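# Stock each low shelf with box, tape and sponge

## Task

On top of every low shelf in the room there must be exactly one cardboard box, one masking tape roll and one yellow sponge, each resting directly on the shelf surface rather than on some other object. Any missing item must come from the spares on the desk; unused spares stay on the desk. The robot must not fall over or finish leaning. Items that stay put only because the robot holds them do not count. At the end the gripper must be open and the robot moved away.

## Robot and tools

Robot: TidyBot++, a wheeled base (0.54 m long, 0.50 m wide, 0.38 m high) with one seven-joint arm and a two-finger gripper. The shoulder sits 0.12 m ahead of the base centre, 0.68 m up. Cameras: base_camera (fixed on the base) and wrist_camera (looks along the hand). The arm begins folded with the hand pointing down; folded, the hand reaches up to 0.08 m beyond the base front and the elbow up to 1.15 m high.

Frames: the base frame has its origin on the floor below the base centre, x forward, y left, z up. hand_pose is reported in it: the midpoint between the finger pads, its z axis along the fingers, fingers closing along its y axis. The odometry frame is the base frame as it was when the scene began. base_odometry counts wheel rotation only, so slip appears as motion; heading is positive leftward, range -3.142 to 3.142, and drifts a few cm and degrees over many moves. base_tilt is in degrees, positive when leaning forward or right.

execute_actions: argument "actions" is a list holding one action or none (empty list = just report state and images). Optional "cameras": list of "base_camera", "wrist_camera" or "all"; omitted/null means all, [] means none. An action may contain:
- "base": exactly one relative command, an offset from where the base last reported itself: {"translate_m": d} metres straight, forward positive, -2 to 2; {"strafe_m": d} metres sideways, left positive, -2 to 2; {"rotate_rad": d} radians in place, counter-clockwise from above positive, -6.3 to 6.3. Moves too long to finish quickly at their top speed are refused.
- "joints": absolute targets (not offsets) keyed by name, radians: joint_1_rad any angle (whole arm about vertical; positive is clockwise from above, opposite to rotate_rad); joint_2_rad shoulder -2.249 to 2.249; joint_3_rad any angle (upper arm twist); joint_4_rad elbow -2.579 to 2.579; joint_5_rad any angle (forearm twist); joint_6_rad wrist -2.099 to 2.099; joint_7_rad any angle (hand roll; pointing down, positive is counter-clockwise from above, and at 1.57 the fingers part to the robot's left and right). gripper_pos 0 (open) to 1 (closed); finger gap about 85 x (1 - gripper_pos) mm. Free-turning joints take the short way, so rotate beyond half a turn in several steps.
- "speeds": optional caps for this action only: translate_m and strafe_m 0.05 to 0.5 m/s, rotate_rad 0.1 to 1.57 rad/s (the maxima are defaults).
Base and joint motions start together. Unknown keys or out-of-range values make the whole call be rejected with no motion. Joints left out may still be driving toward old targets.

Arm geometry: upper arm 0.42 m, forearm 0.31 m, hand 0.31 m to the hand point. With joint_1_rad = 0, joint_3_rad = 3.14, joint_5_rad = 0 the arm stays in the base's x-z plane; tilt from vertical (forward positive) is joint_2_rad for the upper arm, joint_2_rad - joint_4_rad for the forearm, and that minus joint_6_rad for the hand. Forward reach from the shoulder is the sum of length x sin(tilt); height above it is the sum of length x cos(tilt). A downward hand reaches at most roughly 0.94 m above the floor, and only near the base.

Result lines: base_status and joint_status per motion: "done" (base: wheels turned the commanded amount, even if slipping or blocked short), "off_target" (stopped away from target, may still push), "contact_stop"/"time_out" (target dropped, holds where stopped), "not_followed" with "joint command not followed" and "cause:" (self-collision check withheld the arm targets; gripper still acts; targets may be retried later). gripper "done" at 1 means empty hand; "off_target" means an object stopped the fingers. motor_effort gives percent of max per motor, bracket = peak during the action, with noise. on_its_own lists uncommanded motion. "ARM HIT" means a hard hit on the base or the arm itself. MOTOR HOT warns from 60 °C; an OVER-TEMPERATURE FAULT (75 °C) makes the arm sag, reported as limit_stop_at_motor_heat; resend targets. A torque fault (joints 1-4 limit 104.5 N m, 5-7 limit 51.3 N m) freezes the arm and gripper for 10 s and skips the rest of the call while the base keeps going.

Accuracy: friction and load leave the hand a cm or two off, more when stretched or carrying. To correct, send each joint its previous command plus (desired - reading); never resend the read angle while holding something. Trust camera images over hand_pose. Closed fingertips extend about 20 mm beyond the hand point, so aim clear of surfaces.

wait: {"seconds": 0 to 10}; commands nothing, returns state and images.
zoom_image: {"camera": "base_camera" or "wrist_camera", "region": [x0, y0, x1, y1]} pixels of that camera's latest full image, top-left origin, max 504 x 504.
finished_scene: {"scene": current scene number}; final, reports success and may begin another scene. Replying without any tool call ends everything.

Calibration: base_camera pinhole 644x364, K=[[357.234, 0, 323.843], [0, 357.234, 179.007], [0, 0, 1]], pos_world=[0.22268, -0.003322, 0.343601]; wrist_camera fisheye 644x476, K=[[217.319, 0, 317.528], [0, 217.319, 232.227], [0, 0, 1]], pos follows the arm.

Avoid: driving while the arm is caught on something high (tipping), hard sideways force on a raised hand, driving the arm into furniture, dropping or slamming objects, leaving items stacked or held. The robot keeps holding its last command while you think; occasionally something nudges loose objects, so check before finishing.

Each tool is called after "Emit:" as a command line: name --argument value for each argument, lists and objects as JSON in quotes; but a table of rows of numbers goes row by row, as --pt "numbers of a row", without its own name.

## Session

Emit:
execute_actions --actions '[]'

Scene clock: 0.00 s.
base_odometry: x=+0.000 y=+0.000 heading=+0.000 (m, m, rad; odometry frame)
base_tilt: forward=+0.3 right=-0.9 (deg)
base_status: not commanded
joint_positions: joint_1_rad=+0.006 joint_2_rad=-0.377 joint_3_rad=+3.179 joint_4_rad=-2.514 joint_5_rad=-0.059 joint_6_rad=-0.919 joint_7_rad=+1.553 gripper_pos=+0.000
joint_status: not commanded
motor_effort: joint_1_rad=-1 joint_2_rad=+0 joint_3_rad=+0 joint_4_rad=+15 joint_5_rad=-1 joint_6_rad=+0 joint_7_rad=-1 (%)
hand_pose: x=+0.2576 y=+0.0113 z=+0.5951 quat_wxyz=(-0.031, +0.998, -0.047, +0.043) (m; base frame)
pictures: base_camera, wrist_camera
camera_calibration (this result's frames):
wrist_camera: T_world_to_cam=[[-0.108912, -0.989335, -0.096716, 0.100463], [-0.991511, 0.115069, -0.0605349, 0.34375], [0.0710183, 0.089302, -0.993469, 0.706282], [0, 0, 0, 1]] pos_world=[0.301614, -0.00323612, 0.732195]
Images, in order (width x height): base_camera 644x364, wrist_camera 644x476.

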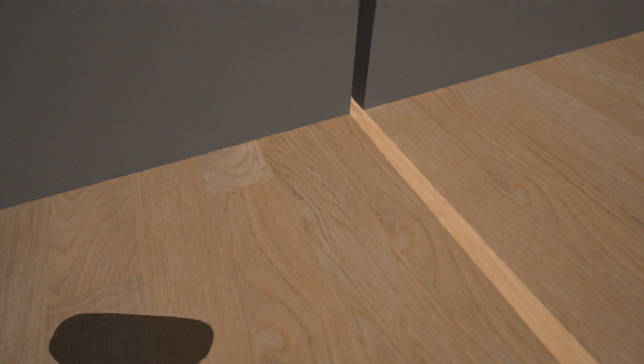

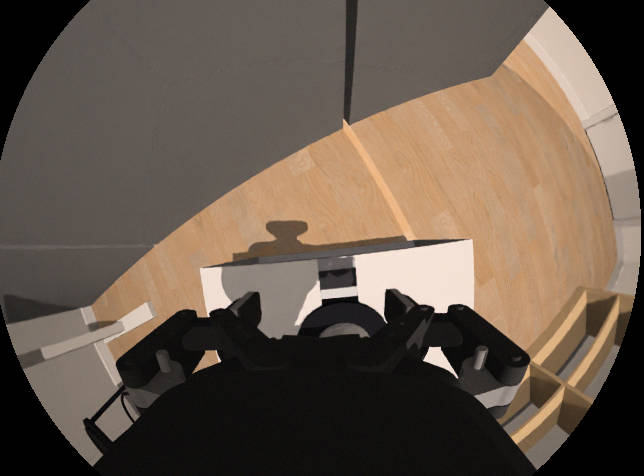

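Emit:
execute_actions --actions '[{"base": {"rotate_rad": 1.943}, "joints": {"joint_1_rad": -0.75, "joint_2_rad": -0.6, "joint_3_rad": 3.125, "joint_4_rad": -1.4, "joint_5_rad": 0.03, "joint_6_rad": -1.5, "joint_7_rad": 1.6}}]'

Scene clock: 11.03 s.
base_odometry: x=+0.000 y=+0.000 heading=+1.942 (m, m, rad; odometry frame)
base_tilt: forward=+0.3 right=-0.9 (deg)
base_status: done
joint_positions: joint_1_rad=-0.737 joint_2_rad=-0.587 joint_3_rad=+3.144 joint_4_rad=-1.417 joint_5_rad=-0.005 joint_6_rad=-1.476 joint_7_rad=+1.558 gripper_pos=+0.000
joint_status: all done
motor_effort: joint_1_rad=-2(1) joint_2_rad=+6(4) joint_3_rad=+0(1) joint_4_rad=+18(19) joint_5_rad=-1(2) joint_6_rad=+6(7) joint_7_rad=+0(1) (%)
hand_pose: x=+0.2877 y=+0.1558 z=+1.0354 quat_wxyz=(-0.151, +0.855, +0.323, +0.377) (m; base frame)
pictures: base_camera, wrist_camera
camera_calibration (this result's frames):
wrist_camera: T_world_to_cam=[[0.671505, -0.739268, -0.0506394, -0.0219939], [-0.532847, -0.434255, -0.726289, 1.02666], [0.514932, 0.51469, -0.685521, 0.61583], [0, 0, 0, 1]] pos_world=[0.244714, 0.112613, 1.16671]
Images, in order (width x height): base_camera 644x364, wrist_camera 644x476.

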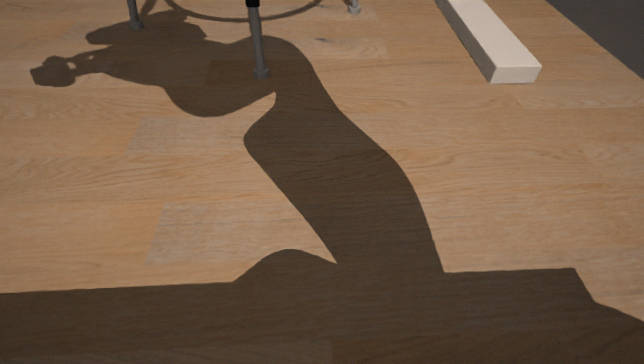

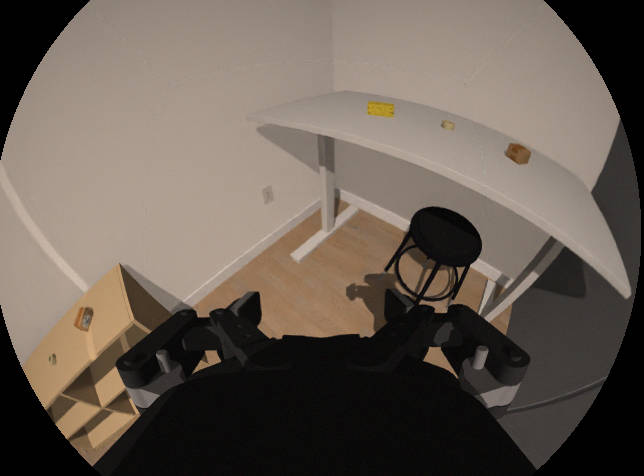

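Emit:
zoom_image --camera "wrist_camera" --region '[0, 250, 180, 470]'

Emit:
zoom_image --camera "wrist_camera" --region '[340, 80, 560, 200]'

Region (0, 250, 180, 470) of wrist_camera's 644x476 image, scaled by 2.291; it fills the left 412 columns of this view, and the rest is white.

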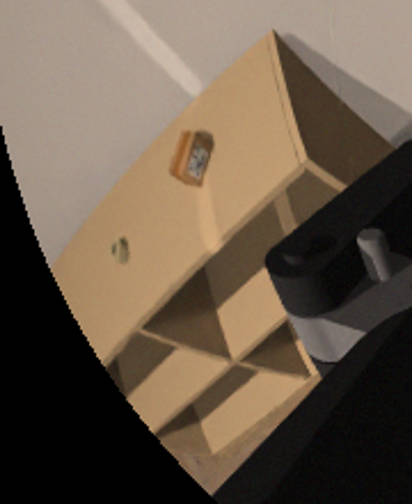

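Region (340, 80, 560, 200) of wrist_camera's 644x476 image, scaled by 2.291; it fills the top 275 rows of this view, and the rest is white.

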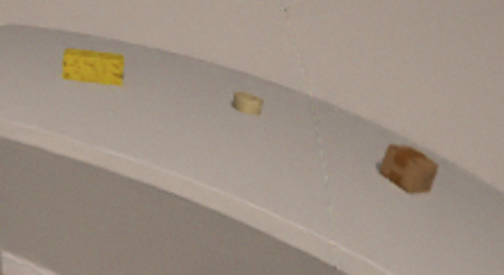

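Emit:
execute_actions --actions '[{"joints": {"joint_1_rad": -1.3}}]' --cameras '["wrist_camera"]'

Scene clock: 31.30 s.
base_odometry: x=+0.000 y=+0.000 heading=+1.942 (m, m, rad; odometry frame)
base_tilt: forward=+0.3 right=-0.9 (deg)
base_status: not commanded
joint_positions: joint_1_rad=-1.286 joint_2_rad=-0.587 joint_3_rad=+3.144 joint_4_rad=-1.417 joint_5_rad=-0.004 joint_6_rad=-1.476 joint_7_rad=+1.558 gripper_pos=+0.000
joint_status: all done
motor_effort: joint_1_rad=-1(0) joint_2_rad=+6(6) joint_3_rad=+0(1) joint_4_rad=+18(18) joint_5_rad=-1(1) joint_6_rad=+6(6) joint_7_rad=+0(0) (%)
hand_pose: x=+0.1818 y=+0.2209 z=+1.0354 quat_wxyz=(-0.247, +0.735, +0.543, +0.322) (m; base frame)
pictures: wrist_camera
camera_calibration (this result's frames):
wrist_camera: T_world_to_cam=[[0.958644, -0.280173, -0.0500578, -0.0568878], [-0.227494, -0.64863, -0.726309, 0.990352], [0.171023, 0.707659, -0.685543, 0.656782], [0, 0, 0, 1]] pos_world=[0.16751, 0.161656, 1.16671]
Images, in order (width x height): wrist_camera 644x476.

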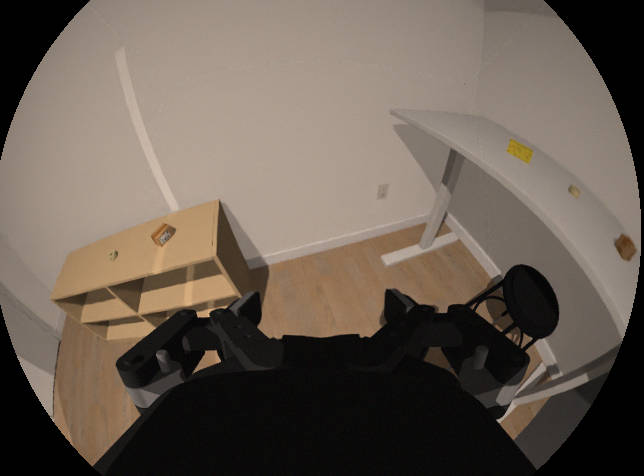

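Emit:
execute_actions --actions '[{"base": {"translate_m": 0.4}, "joints": {"joint_1_rad": -0.6, "joint_2_rad": 0.1, "joint_4_rad": -0.58, "joint_6_rad": -1.85}}]'

Scene clock: 73.57 s.
base_odometry: x=-0.146 y=+0.373 heading=+1.943 (m, m, rad; odometry frame)
base_tilt: forward=+0.4 right=-0.9 (deg)
base_status: done
joint_positions: joint_1_rad=-0.610 joint_2_rad=+0.102 joint_3_rad=+3.138 joint_4_rad=-0.602 joint_5_rad=-0.002 joint_6_rad=-1.827 joint_7_rad=+1.558 gripper_pos=+0.000
joint_status: all done
motor_effort: joint_1_rad=-1(2) joint_2_rad=-18(22) joint_3_rad=+0(2) joint_4_rad=+15(18) joint_5_rad=-1(1) joint_6_rad=+5(8) joint_7_rad=+0(0) (%)
hand_pose: x=+0.4657 y=+0.2458 z=+1.0851 quat_wxyz=(-0.093, +0.911, +0.282, +0.286) (m; base frame)
pictures: base_camera, wrist_camera
camera_calibration (this result's frames):
wrist_camera: T_world_to_cam=[[0.566595, -0.822724, -0.0457697, -0.00834909], [-0.698948, -0.45045, -0.555487, 1.09263], [0.436395, 0.346727, -0.830265, 0.746859], [0, 0, 0, 1]] pos_world=[0.442498, 0.226351, 1.22665]
Images, in order (width x height): base_camera 644x364, wrist_camera 644x476.

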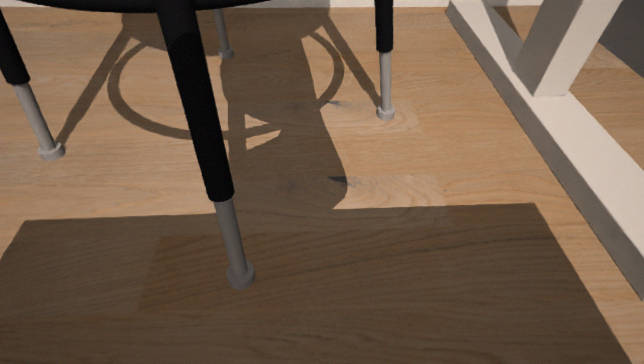

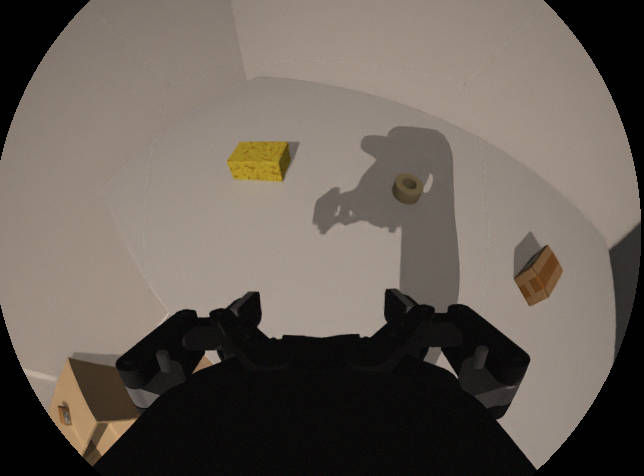

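Emit:
zoom_image --camera "wrist_camera" --region '[210, 125, 310, 200]'

Emit:
zoom_image --camera "wrist_camera" --region '[370, 155, 450, 220]'

Emit:
zoom_image --camera "wrist_camera" --region '[490, 225, 590, 320]'

Region (210, 125, 310, 200) of wrist_camera's 644x476 image, scaled by 5.040; it fills the top 378 rows of this view, and the rest is white.

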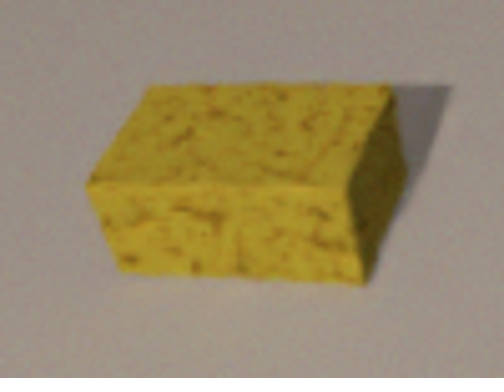

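Region (370, 155, 450, 220) of wrist_camera's 644x476 image, scaled by 6.300; it fills the top 410 rows of this view, and the rest is white.

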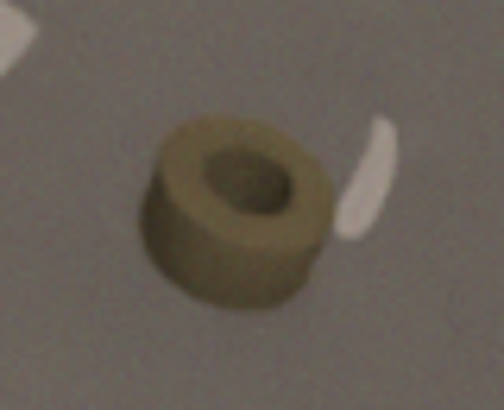

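Region (490, 225, 590, 320) of wrist_camera's 644x476 image, scaled by 5.040; it fills the top 479 rows of this view, and the rest is white.

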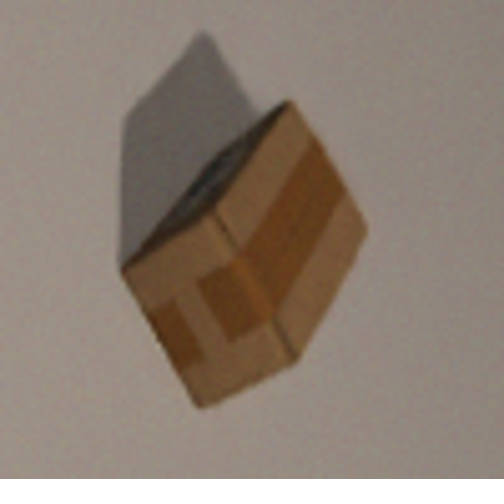

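Emit:
execute_actions --actions '[{"base": {"strafe_m": 0.65}, "joints": {"joint_1_rad": -0.205, "joint_2_rad": 0.2, "joint_5_rad": 0.93, "joint_6_rad": -1.72, "joint_7_rad": 0.523}}]'

Scene clock: 121.30 s.
base_odometry: x=-0.751 y=+0.136 heading=+1.943 (m, m, rad; odometry frame)
base_tilt: forward=+0.3 right=-0.9 (deg)
base_status: done
joint_positions: joint_1_rad=-0.215 joint_2_rad=+0.187 joint_3_rad=+3.137 joint_4_rad=-0.600 joint_5_rad=+0.903 joint_6_rad=-1.743 joint_7_rad=+0.559 gripper_pos=+0.000
joint_status: all done
motor_effort: joint_1_rad=-1(3) joint_2_rad=-22(22) joint_3_rad=+1(2) joint_4_rad=+14(16) joint_5_rad=+3(3) joint_6_rad=+5(5) joint_7_rad=-1(1) (%)
hand_pose: x=+0.5589 y=-0.1478 z=+1.1448 quat_wxyz=(+0.159, +0.714, -0.517, +0.445) (m; base frame)
pictures: base_camera, wrist_camera
camera_calibration (this result's frames):
wrist_camera: T_world_to_cam=[[-0.866178, -0.423017, -0.266067, 0.729778], [-0.0622842, 0.619647, -0.782405, 1.07579], [0.495838, -0.661131, -0.563072, 0.404154], [0, 0, 0, 1]] pos_world=[0.498727, -0.0907021, 1.26344]
Images, in order (width x height): base_camera 644x364, wrist_camera 644x476.

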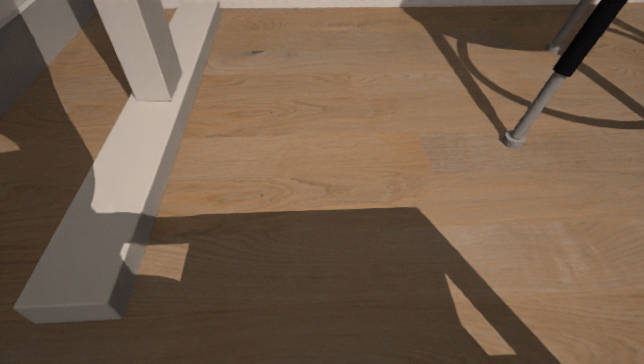

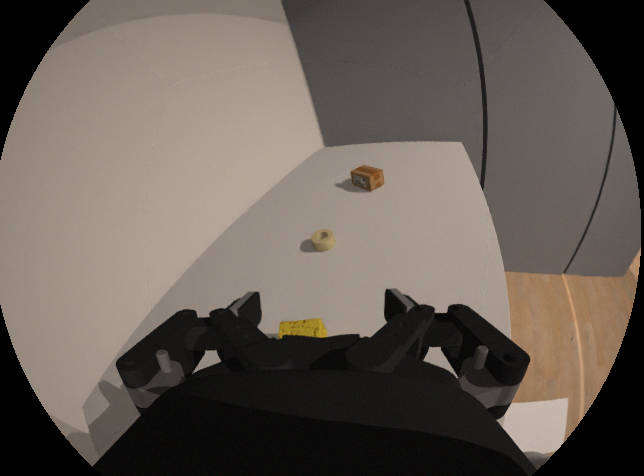

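Emit:
execute_actions --actions '[]'

Scene clock: 138.30 s.
base_odometry: x=-0.751 y=+0.136 heading=+1.943 (m, m, rad; odometry frame)
base_tilt: forward=+0.3 right=-0.9 (deg)
base_status: done
joint_positions: joint_1_rad=-0.215 joint_2_rad=+0.187 joint_3_rad=+3.137 joint_4_rad=-0.600 joint_5_rad=+0.903 joint_6_rad=-1.743 joint_7_rad=+0.559 gripper_pos=+0.000
joint_status: all done
motor_effort: joint_1_rad=-1(3) joint_2_rad=-21(22) joint_3_rad=+0(2) joint_4_rad=+15(16) joint_5_rad=+3(3) joint_6_rad=+5(5) joint_7_rad=+0(1) (%)
hand_pose: x=+0.5589 y=-0.1478 z=+1.1448 quat_wxyz=(+0.159, +0.714, -0.517, +0.445) (m; base frame)
pictures: base_camera, wrist_camera
camera_calibration (this result's frames):
wrist_camera: T_world_to_cam=[[-0.866178, -0.423017, -0.266067, 0.729778], [-0.0622841, 0.619647, -0.782405, 1.07579], [0.495838, -0.661131, -0.563072, 0.404154], [0, 0, 0, 1]] pos_world=[0.498727, -0.0907021, 1.26344]
Images, in order (width x height): base_camera 644x364, wrist_camera 644x476.

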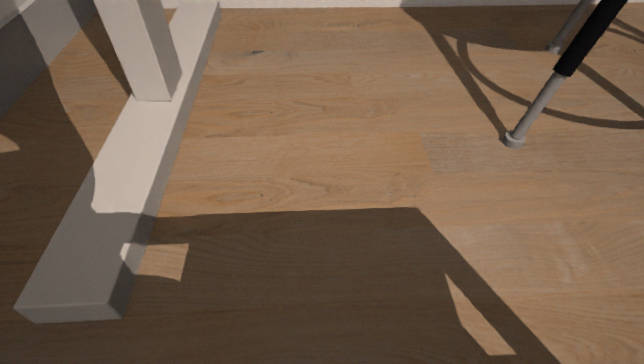

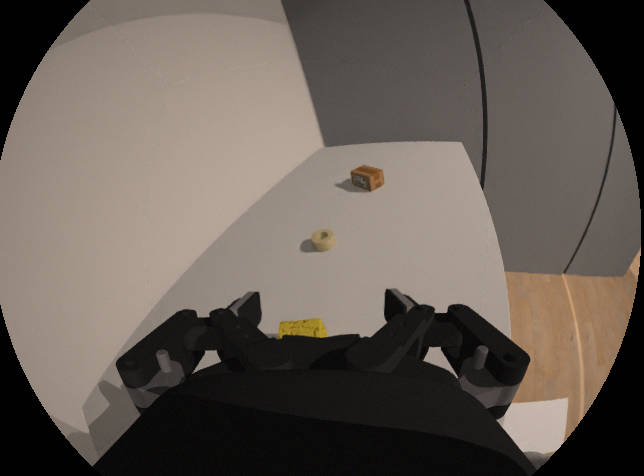

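Emit:
execute_actions --actions '[{"joints": {"joint_2_rad": 0.35, "joint_4_rad": -0.71}}]' --cameras '["wrist_camera"]'

Scene clock: 143.23 s.
base_odometry: x=-0.751 y=+0.136 heading=+1.943 (m, m, rad; odometry frame)
base_tilt: forward=+0.4 right=-0.9 (deg)
base_status: not commanded
joint_positions: joint_1_rad=-0.215 joint_2_rad=+0.357 joint_3_rad=+3.137 joint_4_rad=-0.701 joint_5_rad=+0.903 joint_6_rad=-1.742 joint_7_rad=+0.559 gripper_pos=+0.000
joint_status: all done
motor_effort: joint_1_rad=-2(1) joint_2_rad=-29(36) joint_3_rad=+1(2) joint_4_rad=+17(18) joint_5_rad=+4(5) joint_6_rad=+3(5) joint_7_rad=+0(0) (%)
hand_pose: x=+0.6280 y=-0.1327 z=+1.0383 quat_wxyz=(+0.246, +0.762, -0.478, +0.362) (m; base frame)
pictures: wrist_camera
camera_calibration (this result's frames):
wrist_camera: T_world_to_cam=[[-0.902039, -0.431612, -0.00607881, 0.519088], [-0.269335, 0.573784, -0.773454, 1.10207], [0.33732, -0.696048, -0.633824, 0.488276], [0, 0, 0, 1]] pos_world=[0.600358, -0.0684419, 1.16504]
Images, in order (width x height): wrist_camera 644x476.

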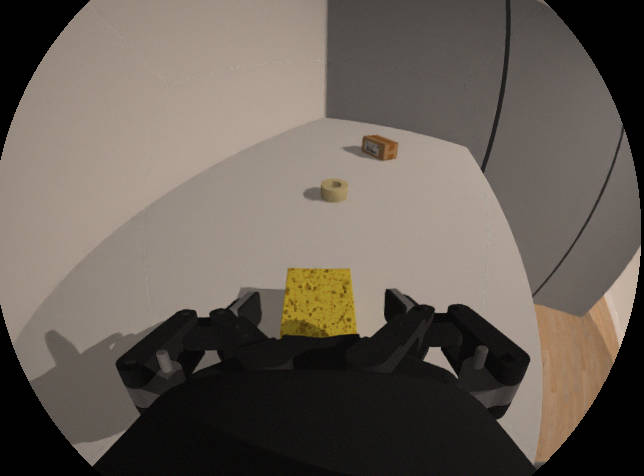

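Emit:
execute_actions --actions '[{"joints": {"joint_1_rad": -0.256, "joint_4_rad": -0.853, "joint_7_rad": 0.307}}]' --cameras '["wrist_camera"]'

Scene clock: 190.07 s.
base_odometry: x=-0.751 y=+0.136 heading=+1.943 (m, m, rad; odometry frame)
base_tilt: forward=+0.3 right=-0.9 (deg)
base_status: not commanded
joint_positions: joint_1_rad=-0.244 joint_2_rad=+0.356 joint_3_rad=+3.137 joint_4_rad=-0.836 joint_5_rad=+0.903 joint_6_rad=-1.742 joint_7_rad=+0.346 gripper_pos=+0.000
joint_status: all done
motor_effort: joint_1_rad=-1(2) joint_2_rad=-30(32) joint_3_rad=+1(1) joint_4_rad=+17(18) joint_5_rad=+4(4) joint_6_rad=+2(3) joint_7_rad=-1(0) (%)
hand_pose: x=+0.6236 y=-0.1199 z=+0.9955 quat_wxyz=(+0.248, +0.735, -0.525, +0.350) (m; base frame)
pictures: wrist_camera
camera_calibration (this result's frames):
wrist_camera: T_world_to_cam=[[-0.941419, -0.334968, -0.0390846, 0.58941], [-0.189132, 0.620364, -0.761169, 1.00378], [0.279214, -0.709186, -0.647375, 0.519679], [0, 0, 0, 1]] pos_world=[0.599627, -0.0567286, 1.12351]
Images, in order (width x height): wrist_camera 644x476.

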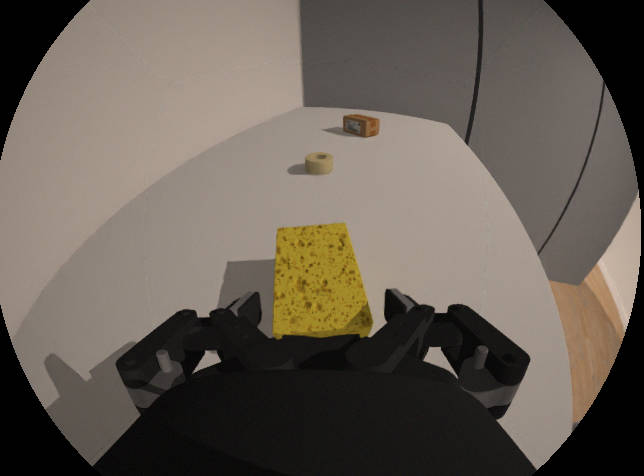

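Emit:
zoom_image --camera "wrist_camera" --region '[200, 200, 460, 380]'

Region (200, 200, 460, 380) of wrist_camera's 644x476 image, scaled by 1.938; it fills the top 349 rows of this view, and the rest is white.

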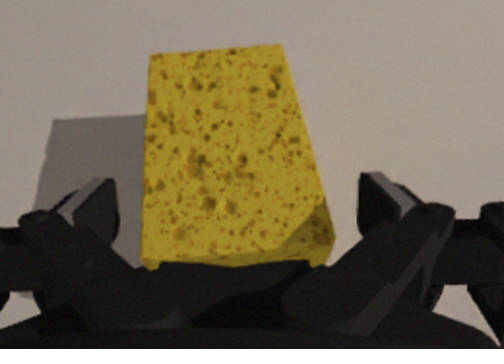

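Emit:
execute_actions --actions '[{"joints": {"gripper_pos": 1.0}}]' --cameras '["wrist_camera"]'

Scene clock: 195.53 s.
base_odometry: x=-0.751 y=+0.136 heading=+1.943 (m, m, rad; odometry frame)
base_tilt: forward=+0.3 right=-0.9 (deg)
base_status: not commanded
joint_positions: joint_1_rad=-0.244 joint_2_rad=+0.353 joint_3_rad=+3.137 joint_4_rad=-0.837 joint_5_rad=+0.905 joint_6_rad=-1.740 joint_7_rad=+0.346 gripper_pos=+0.405
joint_status: gripper_pos off_target (ended at +0.405, target +1.000)
motor_effort: joint_1_rad=-1(1) joint_2_rad=-30(31) joint_3_rad=+1(1) joint_4_rad=+17(17) joint_5_rad=+5(4) joint_6_rad=+2(2) joint_7_rad=+0(1) (%)
hand_pose: x=+0.6232 y=-0.1203 z=+0.9972 quat_wxyz=(+0.248, +0.734, -0.525, +0.352) (m; base frame)
pictures: wrist_camera
camera_calibration (this result's frames):
wrist_camera: T_world_to_cam=[[-0.940935, -0.336015, -0.0416526, 0.591145], [-0.187136, 0.618625, -0.763075, 1.00561], [0.282172, -0.710209, -0.644967, 0.516254], [0, 0, 0, 1]] pos_world=[0.598744, -0.0568155, 1.12495]
Images, in order (width x height): wrist_camera 644x476.

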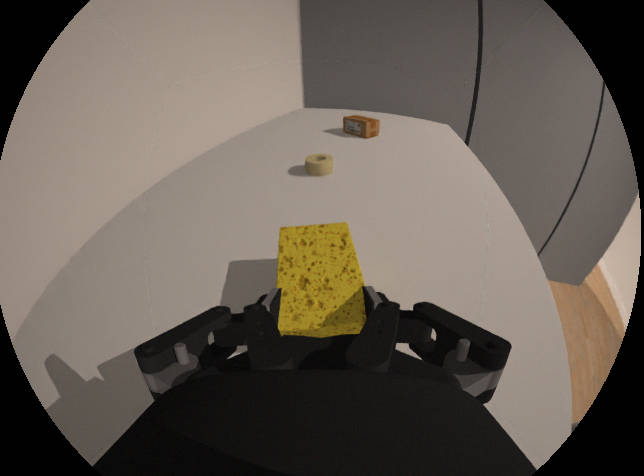

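Emit:
execute_actions --actions '[{"base": {"strafe_m": -0.45}, "joints": {"joint_1_rad": -1.58, "joint_2_rad": -0.2, "joint_5_rad": -0.03, "joint_6_rad": -1.6, "joint_7_rad": 1.6}}]'

Scene clock: 228.00 s.
base_odometry: x=-0.332 y=+0.300 heading=+1.943 (m, m, rad; odometry frame)
base_tilt: forward=+0.3 right=-0.9 (deg)
base_status: done
joint_positions: joint_1_rad=-1.567 joint_2_rad=-0.194 joint_3_rad=+3.137 joint_4_rad=-0.839 joint_5_rad=+0.001 joint_6_rad=-1.624 joint_7_rad=+1.560 gripper_pos=+0.405
joint_status: all done
motor_effort: joint_1_rad=-1(4) joint_2_rad=-8(32) joint_3_rad=+0(2) joint_4_rad=+16(18) joint_5_rad=-2(5) joint_6_rad=+7(7) joint_7_rad=-1(1) (%)
hand_pose: x=+0.1173 y=+0.3464 z=+1.1457 quat_wxyz=(-0.300, +0.644, +0.638, +0.298) (m; base frame)
pictures: base_camera, wrist_camera
camera_calibration (this result's frames):
wrist_camera: T_world_to_cam=[[0.99911, 0.00242743, -0.0420992, -0.0661626], [-0.0300513, -0.659383, -0.751206, 1.14624], [-0.029583, 0.751803, -0.658723, 0.632135], [0, 0, 0, 1]] pos_world=[0.11925, 0.280728, 1.27468]
Images, in order (width x height): base_camera 644x364, wrist_camera 644x476.

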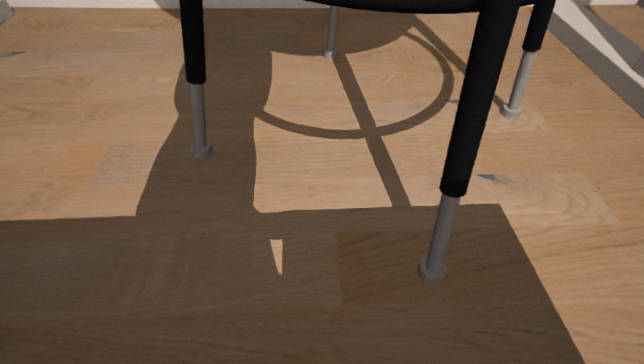

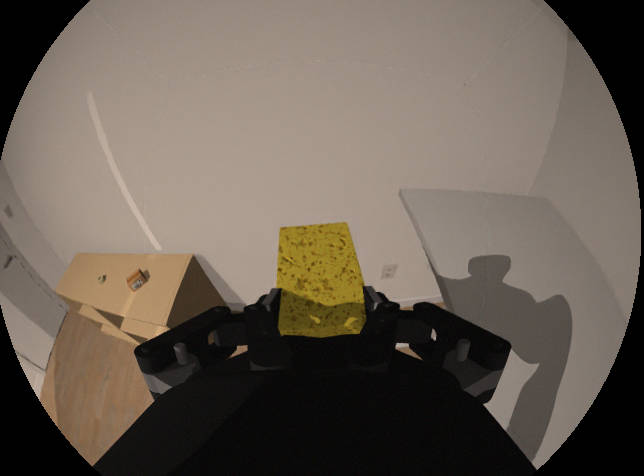

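Emit:
execute_actions --actions '[{"base": {"translate_m": -1.95}, "joints": {"joint_1_rad": -1.45, "joint_2_rad": 0.48, "joint_4_rad": -1.455, "joint_6_rad": -0.305}}]'

Scene clock: 269.47 s.
base_odometry: x=+0.377 y=-1.516 heading=+1.943 (m, m, rad; odometry frame)
base_tilt: forward=+0.3 right=-0.9 (deg)
base_status: done
joint_positions: joint_1_rad=-1.461 joint_2_rad=+0.485 joint_3_rad=+3.135 joint_4_rad=-1.444 joint_5_rad=+0.001 joint_6_rad=-0.328 joint_7_rad=+1.560 gripper_pos=+0.405
joint_status: all done
motor_effort: joint_1_rad=-1(3) joint_2_rad=-39(42) joint_3_rad=-1(2) joint_4_rad=+21(24) joint_5_rad=-2(2) joint_6_rad=+7(8) joint_7_rad=+0(0) (%)
hand_pose: x=+0.1941 y=+0.7276 z=+0.7469 quat_wxyz=(-0.289, +0.675, +0.601, +0.316) (m; base frame)
pictures: base_camera, wrist_camera
camera_calibration (this result's frames):
wrist_camera: T_world_to_cam=[[0.993887, -0.100435, -0.0458362, -0.0819541], [-0.0999751, -0.642678, -0.759585, 1.10796], [0.0468311, 0.759524, -0.648791, 0.0572372], [0, 0, 0, 1]] pos_world=[0.189541, 0.660359, 0.874969]
Images, in order (width x height): base_camera 644x364, wrist_camera 644x476.

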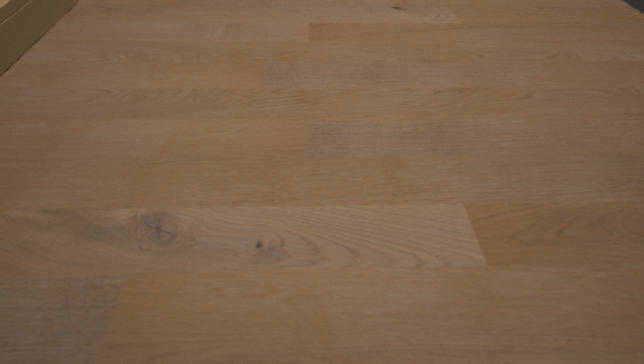

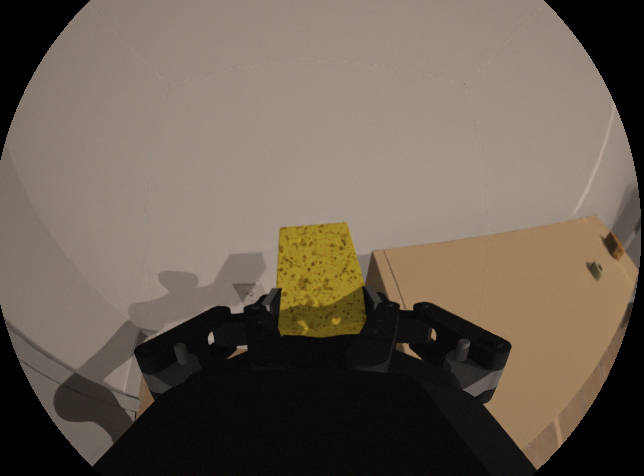

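Emit:
zoom_image --camera "wrist_camera" --region '[440, 200, 644, 476]'

Region (440, 200, 644, 476) of wrist_camera's 644x476 image, scaled by 1.826; it fills the left 373 columns of this view, and the rest is white.

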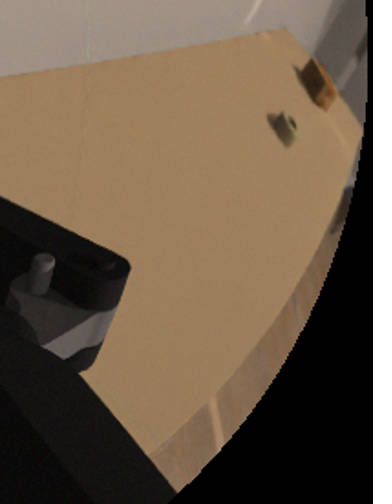

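Emit:
execute_actions --actions '[{"joints": {"joint_1_rad": -1.096, "joint_2_rad": 0.562, "joint_4_rad": -1.537, "joint_6_rad": -0.138}}]' --cameras '["wrist_camera"]'

Scene clock: 283.60 s.
base_odometry: x=+0.377 y=-1.516 heading=+1.943 (m, m, rad; odometry frame)
base_tilt: forward=+0.3 right=-0.9 (deg)
base_status: not commanded
joint_positions: joint_1_rad=-1.095 joint_2_rad=+0.555 joint_3_rad=+3.134 joint_4_rad=-1.519 joint_5_rad=+0.001 joint_6_rad=-0.163 joint_7_rad=+1.560 gripper_pos=+0.405
joint_status: all done
motor_effort: joint_1_rad=-2(4) joint_2_rad=-40(43) joint_3_rad=+0(3) joint_4_rad=+20(21) joint_5_rad=-2(1) joint_6_rad=+7(7) joint_7_rad=+0(1) (%)
hand_pose: x=+0.4533 y=+0.6621 z=+0.6954 quat_wxyz=(-0.232, +0.769, +0.466, +0.370) (m; base frame)
pictures: wrist_camera
camera_calibration (this result's frames):
wrist_camera: T_world_to_cam=[[0.892998, -0.447611, -0.0468833, -0.0721598], [-0.316749, -0.551063, -0.77201, 1.09897], [0.319724, 0.704254, -0.633879, -0.0360914], [0, 0, 0, 1]] pos_world=[0.424075, 0.598719, 0.822153]
Images, in order (width x height): wrist_camera 644x476.

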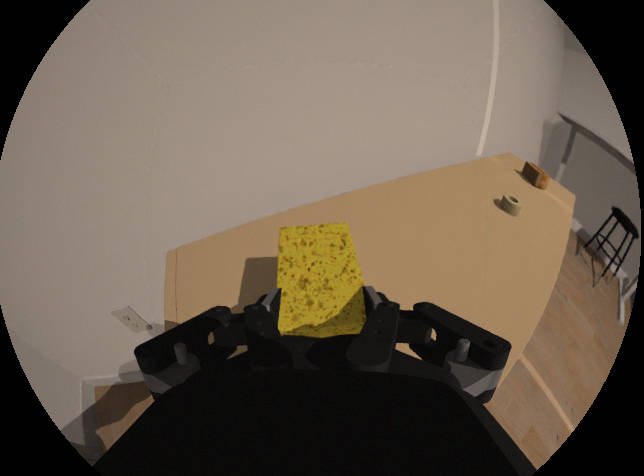

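Emit:
execute_actions --actions '[{"joints": {"joint_2_rad": 0.62, "joint_6_rad": -0.098}}]' --cameras '["wrist_camera"]'

Scene clock: 287.37 s.
base_odometry: x=+0.377 y=-1.516 heading=+1.943 (m, m, rad; odometry frame)
base_tilt: forward=+0.3 right=-0.9 (deg)
base_status: not commanded
joint_positions: joint_1_rad=-1.095 joint_2_rad=+0.612 joint_3_rad=+3.134 joint_4_rad=-1.521 joint_5_rad=+0.001 joint_6_rad=-0.115 joint_7_rad=+1.560 gripper_pos=+0.405
joint_status: all done
motor_effort: joint_1_rad=+0(0) joint_2_rad=-40(44) joint_3_rad=+0(1) joint_4_rad=+19(21) joint_5_rad=-1(1) joint_6_rad=+7(7) joint_7_rad=-1(1) (%)
hand_pose: x=+0.4572 y=+0.6699 z=+0.6641 quat_wxyz=(-0.230, +0.771, +0.467, +0.366) (m; base frame)
pictures: wrist_camera
camera_calibration (this result's frames):
wrist_camera: T_world_to_cam=[[0.892699, -0.448162, -0.0473223, -0.0729002], [-0.320633, -0.557841, -0.765511, 1.0823], [0.316675, 0.698544, -0.64168, -0.0522582], [0, 0, 0, 1]] pos_world=[0.428649, 0.607586, 0.791532]
Images, in order (width x height): wrist_camera 644x476.

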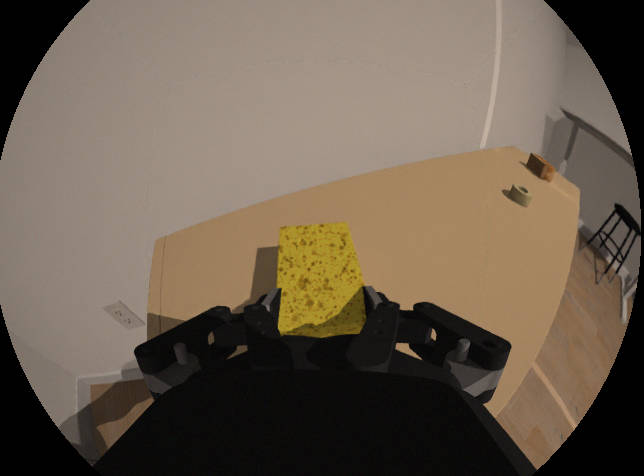

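Emit:
zoom_image --camera "wrist_camera" --region '[230, 200, 410, 350]'

Region (230, 200, 410, 350) of wrist_camera's 644x476 image, scaled by 2.800.

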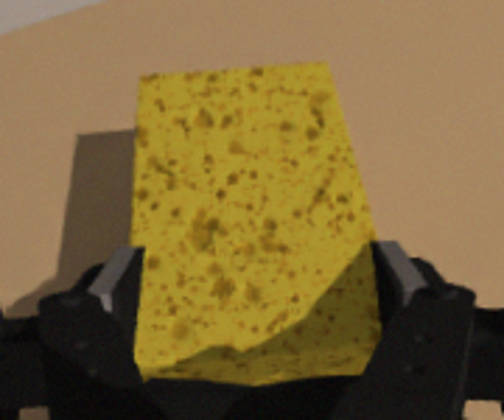

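Emit:
execute_actions --actions '[{"joints": {"joint_2_rad": 0.637}}]' --cameras '["wrist_camera"]'

Scene clock: 301.67 s.
base_odometry: x=+0.377 y=-1.516 heading=+1.943 (m, m, rad; odometry frame)
base_tilt: forward=+0.3 right=-0.9 (deg)
base_status: not commanded
joint_positions: joint_1_rad=-1.095 joint_2_rad=+0.614 joint_3_rad=+3.134 joint_4_rad=-1.521 joint_5_rad=+0.001 joint_6_rad=-0.112 joint_7_rad=+1.560 gripper_pos=+0.405
joint_status: all done
motor_effort: joint_1_rad=-1(1) joint_2_rad=-39(41) joint_3_rad=-1(1) joint_4_rad=+18(19) joint_5_rad=-1(1) joint_6_rad=+6(6) joint_7_rad=+0(1) (%)
hand_pose: x=+0.4574 y=+0.6703 z=+0.6633 quat_wxyz=(-0.230, +0.771, +0.467, +0.367) (m; base frame)
pictures: wrist_camera
camera_calibration (this result's frames):
wrist_camera: T_world_to_cam=[[0.892707, -0.448145, -0.0473334, -0.0729499], [-0.320442, -0.557428, -0.765892, 1.08186], [0.316846, 0.698885, -0.641224, -0.0537271], [0, 0, 0, 1]] pos_world=[0.428819, 0.607916, 0.790684]
Images, in order (width x height): wrist_camera 644x476.

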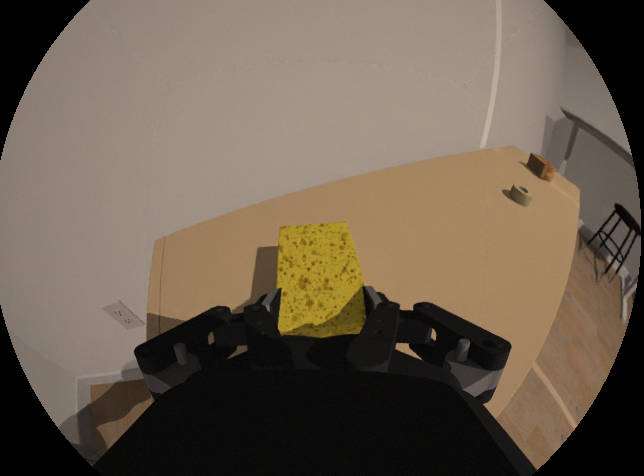

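Emit:
execute_actions --actions '[{"joints": {"joint_2_rad": 0.612, "gripper_pos": 0.1}}]' --cameras '["wrist_camera"]'

Scene clock: 304.30 s.
base_odometry: x=+0.377 y=-1.516 heading=+1.943 (m, m, rad; odometry frame)
base_tilt: forward=+0.3 right=-0.9 (deg)
base_status: not commanded
joint_positions: joint_1_rad=-1.095 joint_2_rad=+0.612 joint_3_rad=+3.134 joint_4_rad=-1.521 joint_5_rad=+0.001 joint_6_rad=-0.112 joint_7_rad=+1.560 gripper_pos=+0.100
joint_status: all done
motor_effort: joint_1_rad=-1(1) joint_2_rad=-42(41) joint_3_rad=-1(1) joint_4_rad=+20(20) joint_5_rad=-2(1) joint_6_rad=+6(7) joint_7_rad=+0(1) (%)
hand_pose: x=+0.4574 y=+0.6702 z=+0.6645 quat_wxyz=(-0.230, +0.771, +0.467, +0.367) (m; base frame)
pictures: wrist_camera
camera_calibration (this result's frames):
wrist_camera: T_world_to_cam=[[0.892742, -0.448078, -0.047315, -0.072963], [-0.31989, -0.556362, -0.766898, 1.08247], [0.317306, 0.699777, -0.640023, -0.0544769], [0, 0, 0, 1]] pos_world=[0.428694, 0.607673, 0.791824]
Images, in order (width x height): wrist_camera 644x476.

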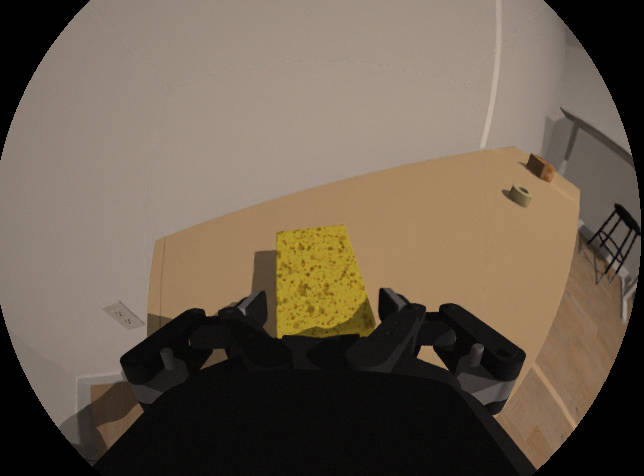

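Emit:
execute_actions --actions '[{"base": {"strafe_m": -0.45}, "joints": {"joint_2_rad": 0.2, "joint_4_rad": 0.3, "joint_6_rad": 1.7, "gripper_pos": 0.0}}]'

Scene clock: 324.60 s.
base_odometry: x=+0.797 y=-1.353 heading=+1.943 (m, m, rad; odometry frame)
base_tilt: forward=+0.3 right=-0.9 (deg)
base_status: done
joint_positions: joint_1_rad=-1.094 joint_2_rad=+0.209 joint_3_rad=+3.134 joint_4_rad=+0.283 joint_5_rad=+0.001 joint_6_rad=+1.680 joint_7_rad=+1.560 gripper_pos=+0.000
joint_status: all done
motor_effort: joint_1_rad=-1(2) joint_2_rad=+0(49) joint_3_rad=+0(2) joint_4_rad=-7(25) joint_5_rad=-1(1) joint_6_rad=-9(10) joint_7_rad=-1(1) (%)
hand_pose: x=+0.0091 y=-0.2157 z=+1.3502 quat_wxyz=(-0.337, -0.657, -0.399, +0.544) (m; base frame)
pictures: base_camera, wrist_camera
camera_calibration (this result's frames):
wrist_camera: T_world_to_cam=[[0.874664, -0.484123, 0.0242284, -0.141419], [-0.0992345, -0.129914, 0.986547, -1.30545], [-0.474463, -0.865302, -0.161673, 0.170327], [0, 0, 0, 1]] pos_world=[0.0749626, -0.0906756, 1.31885]
Images, in order (width x height): base_camera 644x364, wrist_camera 644x476.

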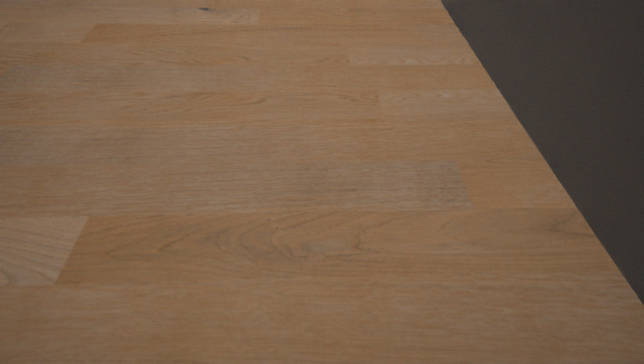

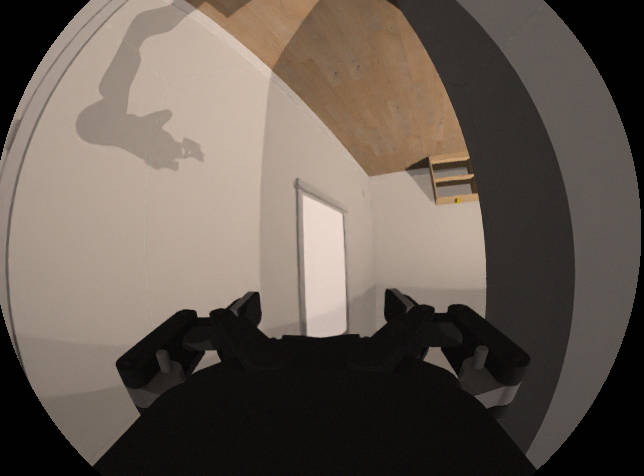

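Emit:
execute_actions --actions '[{"base": {"translate_m": -0.2}, "joints": {"joint_1_rad": -1.4, "joint_2_rad": -1.1, "joint_4_rad": 0.2, "joint_5_rad": -1.0, "joint_6_rad": 0.7, "joint_7_rad": 2.53}}]'

Scene clock: 345.73 s.
base_odometry: x=+0.870 y=-1.539 heading=+1.943 (m, m, rad; odometry frame)
base_tilt: forward=+0.3 right=-0.8 (deg)
base_status: done
joint_positions: joint_1_rad=-1.386 joint_2_rad=-1.102 joint_3_rad=+3.134 joint_4_rad=+0.221 joint_5_rad=-0.965 joint_6_rad=+0.723 joint_7_rad=+2.489 gripper_pos=+0.000
joint_status: all done
motor_effort: joint_1_rad=-1(3) joint_2_rad=+58(61) joint_3_rad=-1(1) joint_4_rad=-22(24) joint_5_rad=-5(6) joint_6_rad=-5(10) joint_7_rad=+0(1) (%)
hand_pose: x=+0.1147 y=-0.9501 z=+0.8928 quat_wxyz=(-0.541, -0.432, -0.634, +0.344) (m; base frame)
pictures: base_camera, wrist_camera
camera_calibration (this result's frames):
wrist_camera: T_world_to_cam=[[0.932259, 0.358613, 0.0478608, 0.194666], [0.0127537, -0.164781, 0.986248, -0.984854], [0.361567, -0.918828, -0.158192, -0.638829], [0, 0, 0, 1]] pos_world=[0.0620616, -0.819068, 0.860936]
Images, in order (width x height): base_camera 644x364, wrist_camera 644x476.

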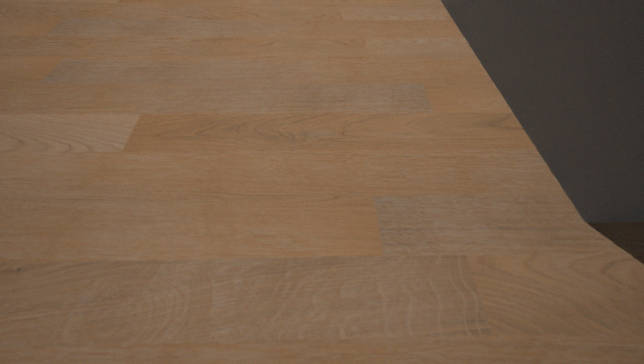

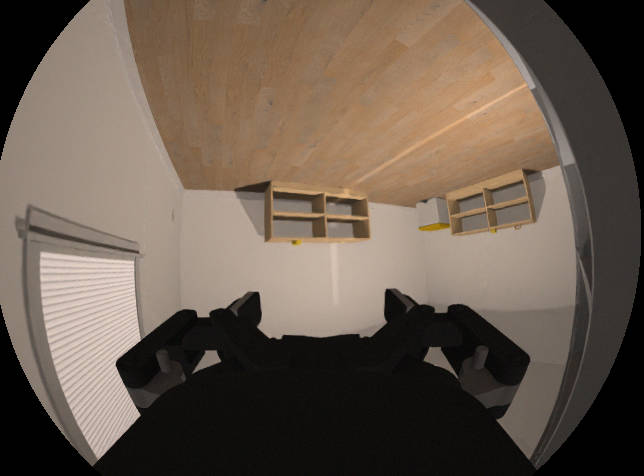

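Emit:
zoom_image --camera "wrist_camera" --region '[250, 200, 390, 270]'

Emit:
zoom_image --camera "wrist_camera" --region '[410, 180, 550, 260]'

Region (250, 200, 390, 270) of wrist_camera's 644x476 image, scaled by 3.600.

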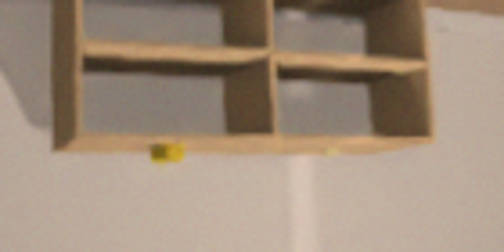

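Region (410, 180, 550, 260) of wrist_camera's 644x476 image, scaled by 3.600; it fills the top 288 rows of this view, and the rest is white.

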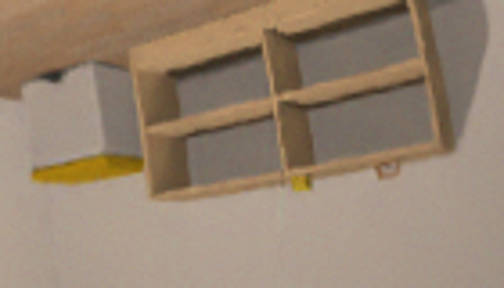

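Emit:
zoom_image --camera "wrist_camera" --region '[445, 215, 545, 245]'

Region (445, 215, 545, 245) of wrist_camera's 644x476 image, scaled by 5.040; it fills the top 151 rows of this view, and the rest is white.

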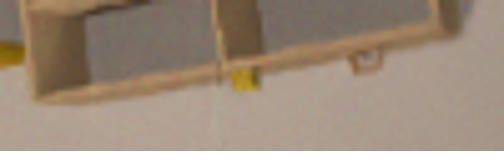

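Emit:
zoom_image --camera "wrist_camera" --region '[448, 220, 500, 244]'

Emit:
zoom_image --camera "wrist_camera" --region '[322, 228, 374, 252]'

Region (448, 220, 500, 244) of wrist_camera's 644x476 image, scaled by 9.692; it fills the top 233 rows of this view, and the rest is white.

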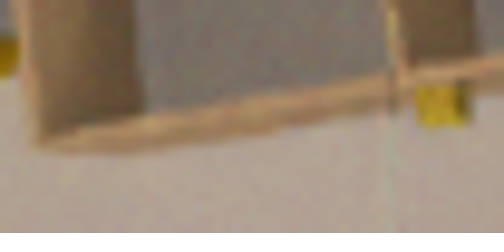

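Region (322, 228, 374, 252) of wrist_camera's 644x476 image, scaled by 9.692; it fills the top 233 rows of this view, and the rest is white.

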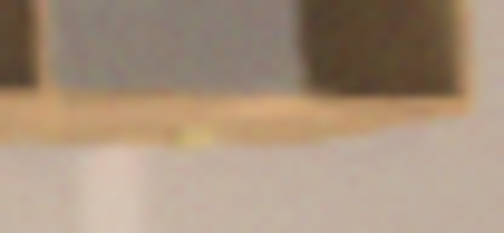

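Emit:
execute_actions --actions '[{"joints": {"joint_2_rad": -0.68}}]' --cameras '["wrist_camera"]'

Scene clock: 393.03 s.
base_odometry: x=+0.870 y=-1.539 heading=+1.943 (m, m, rad; odometry frame)
base_tilt: forward=+0.3 right=-0.8 (deg)
base_status: not commanded
joint_positions: joint_1_rad=-1.386 joint_2_rad=-0.679 joint_3_rad=+3.134 joint_4_rad=+0.201 joint_5_rad=-0.970 joint_6_rad=+0.719 joint_7_rad=+2.489 gripper_pos=+0.000
joint_status: all done
motor_effort: joint_1_rad=-1(1) joint_2_rad=+44(64) joint_3_rad=-1(1) joint_4_rad=-19(25) joint_5_rad=-4(6) joint_6_rad=-7(8) joint_7_rad=+0(0) (%)
hand_pose: x=+0.1464 y=-0.7782 z=+1.2703 quat_wxyz=(-0.598, -0.291, -0.564, +0.490) (m; base frame)
pictures: wrist_camera
camera_calibration (this result's frames):
wrist_camera: T_world_to_cam=[[0.927699, 0.328253, -0.177831, 0.349198], [0.088068, 0.270474, 0.958691, -0.966567], [0.362792, -0.905038, 0.22201, -0.905056], [0, 0, 0, 1]] pos_world=[0.0895203, -0.672304, 1.18967]
Images, in order (width x height): wrist_camera 644x476.

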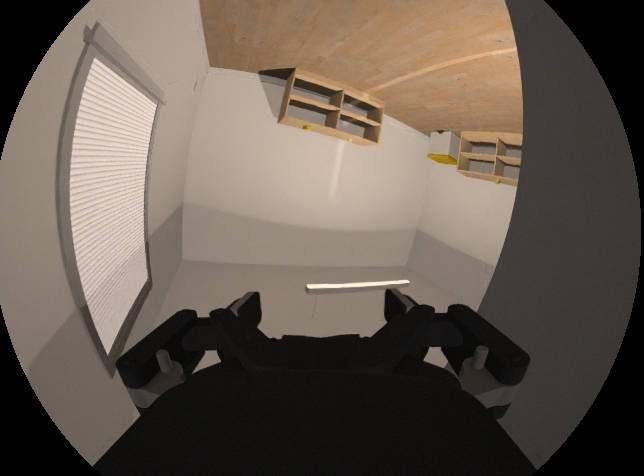

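Emit:
zoom_image --camera "wrist_camera" --region '[448, 155, 528, 200]'

Emit:
zoom_image --camera "wrist_camera" --region '[270, 100, 390, 160]'

Region (448, 155, 528, 200) of wrist_camera's 644x476 image, scaled by 6.300; it fills the top 284 rows of this view, and the rest is white.

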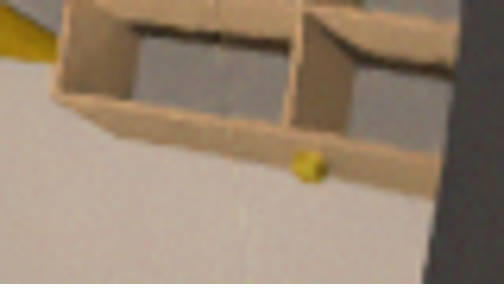

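Region (270, 100, 390, 160) of wrist_camera's 644x476 image, scaled by 4.200.

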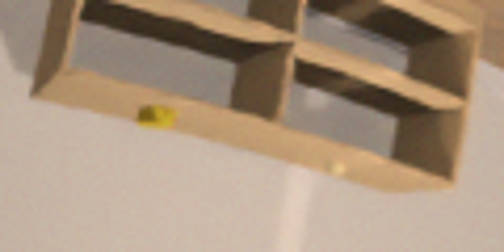

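Emit:
execute_actions --actions '[{"base": {"strafe_m": 0.5}, "joints": {"joint_1_rad": -0.7, "joint_2_rad": 0.0, "joint_4_rad": -0.5, "joint_5_rad": 0.03, "joint_6_rad": -0.4, "joint_7_rad": 1.535}}]' --cameras '["base_camera"]'

Scene clock: 420.80 s.
base_odometry: x=+0.404 y=-1.721 heading=+1.943 (m, m, rad; odometry frame)
base_tilt: forward=+0.3 right=-0.9 (deg)
base_status: done
joint_positions: joint_1_rad=-0.715 joint_2_rad=-0.007 joint_3_rad=+3.133 joint_4_rad=-0.509 joint_5_rad=-0.002 joint_6_rad=-0.399 joint_7_rad=+1.574 gripper_pos=+0.000
joint_status: all done
motor_effort: joint_1_rad=-1(4) joint_2_rad=-12(54) joint_3_rad=+0(1) joint_4_rad=+13(23) joint_5_rad=-2(5) joint_6_rad=+6(10) joint_7_rad=+0(1) (%)
hand_pose: x=+0.4117 y=+0.2605 z=+1.5716 quat_wxyz=(-0.318, +0.407, +0.155, +0.842) (m; base frame)
pictures: base_camera
Images, in order (width x height): base_camera 644x364.

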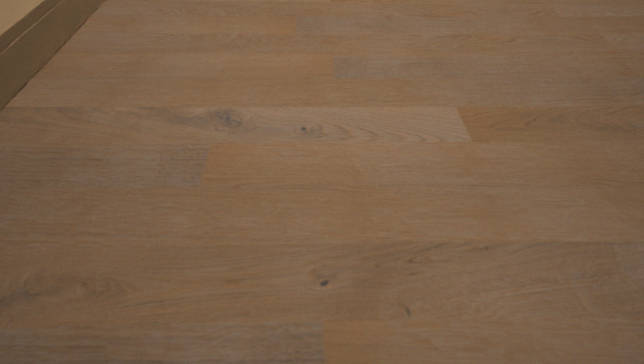

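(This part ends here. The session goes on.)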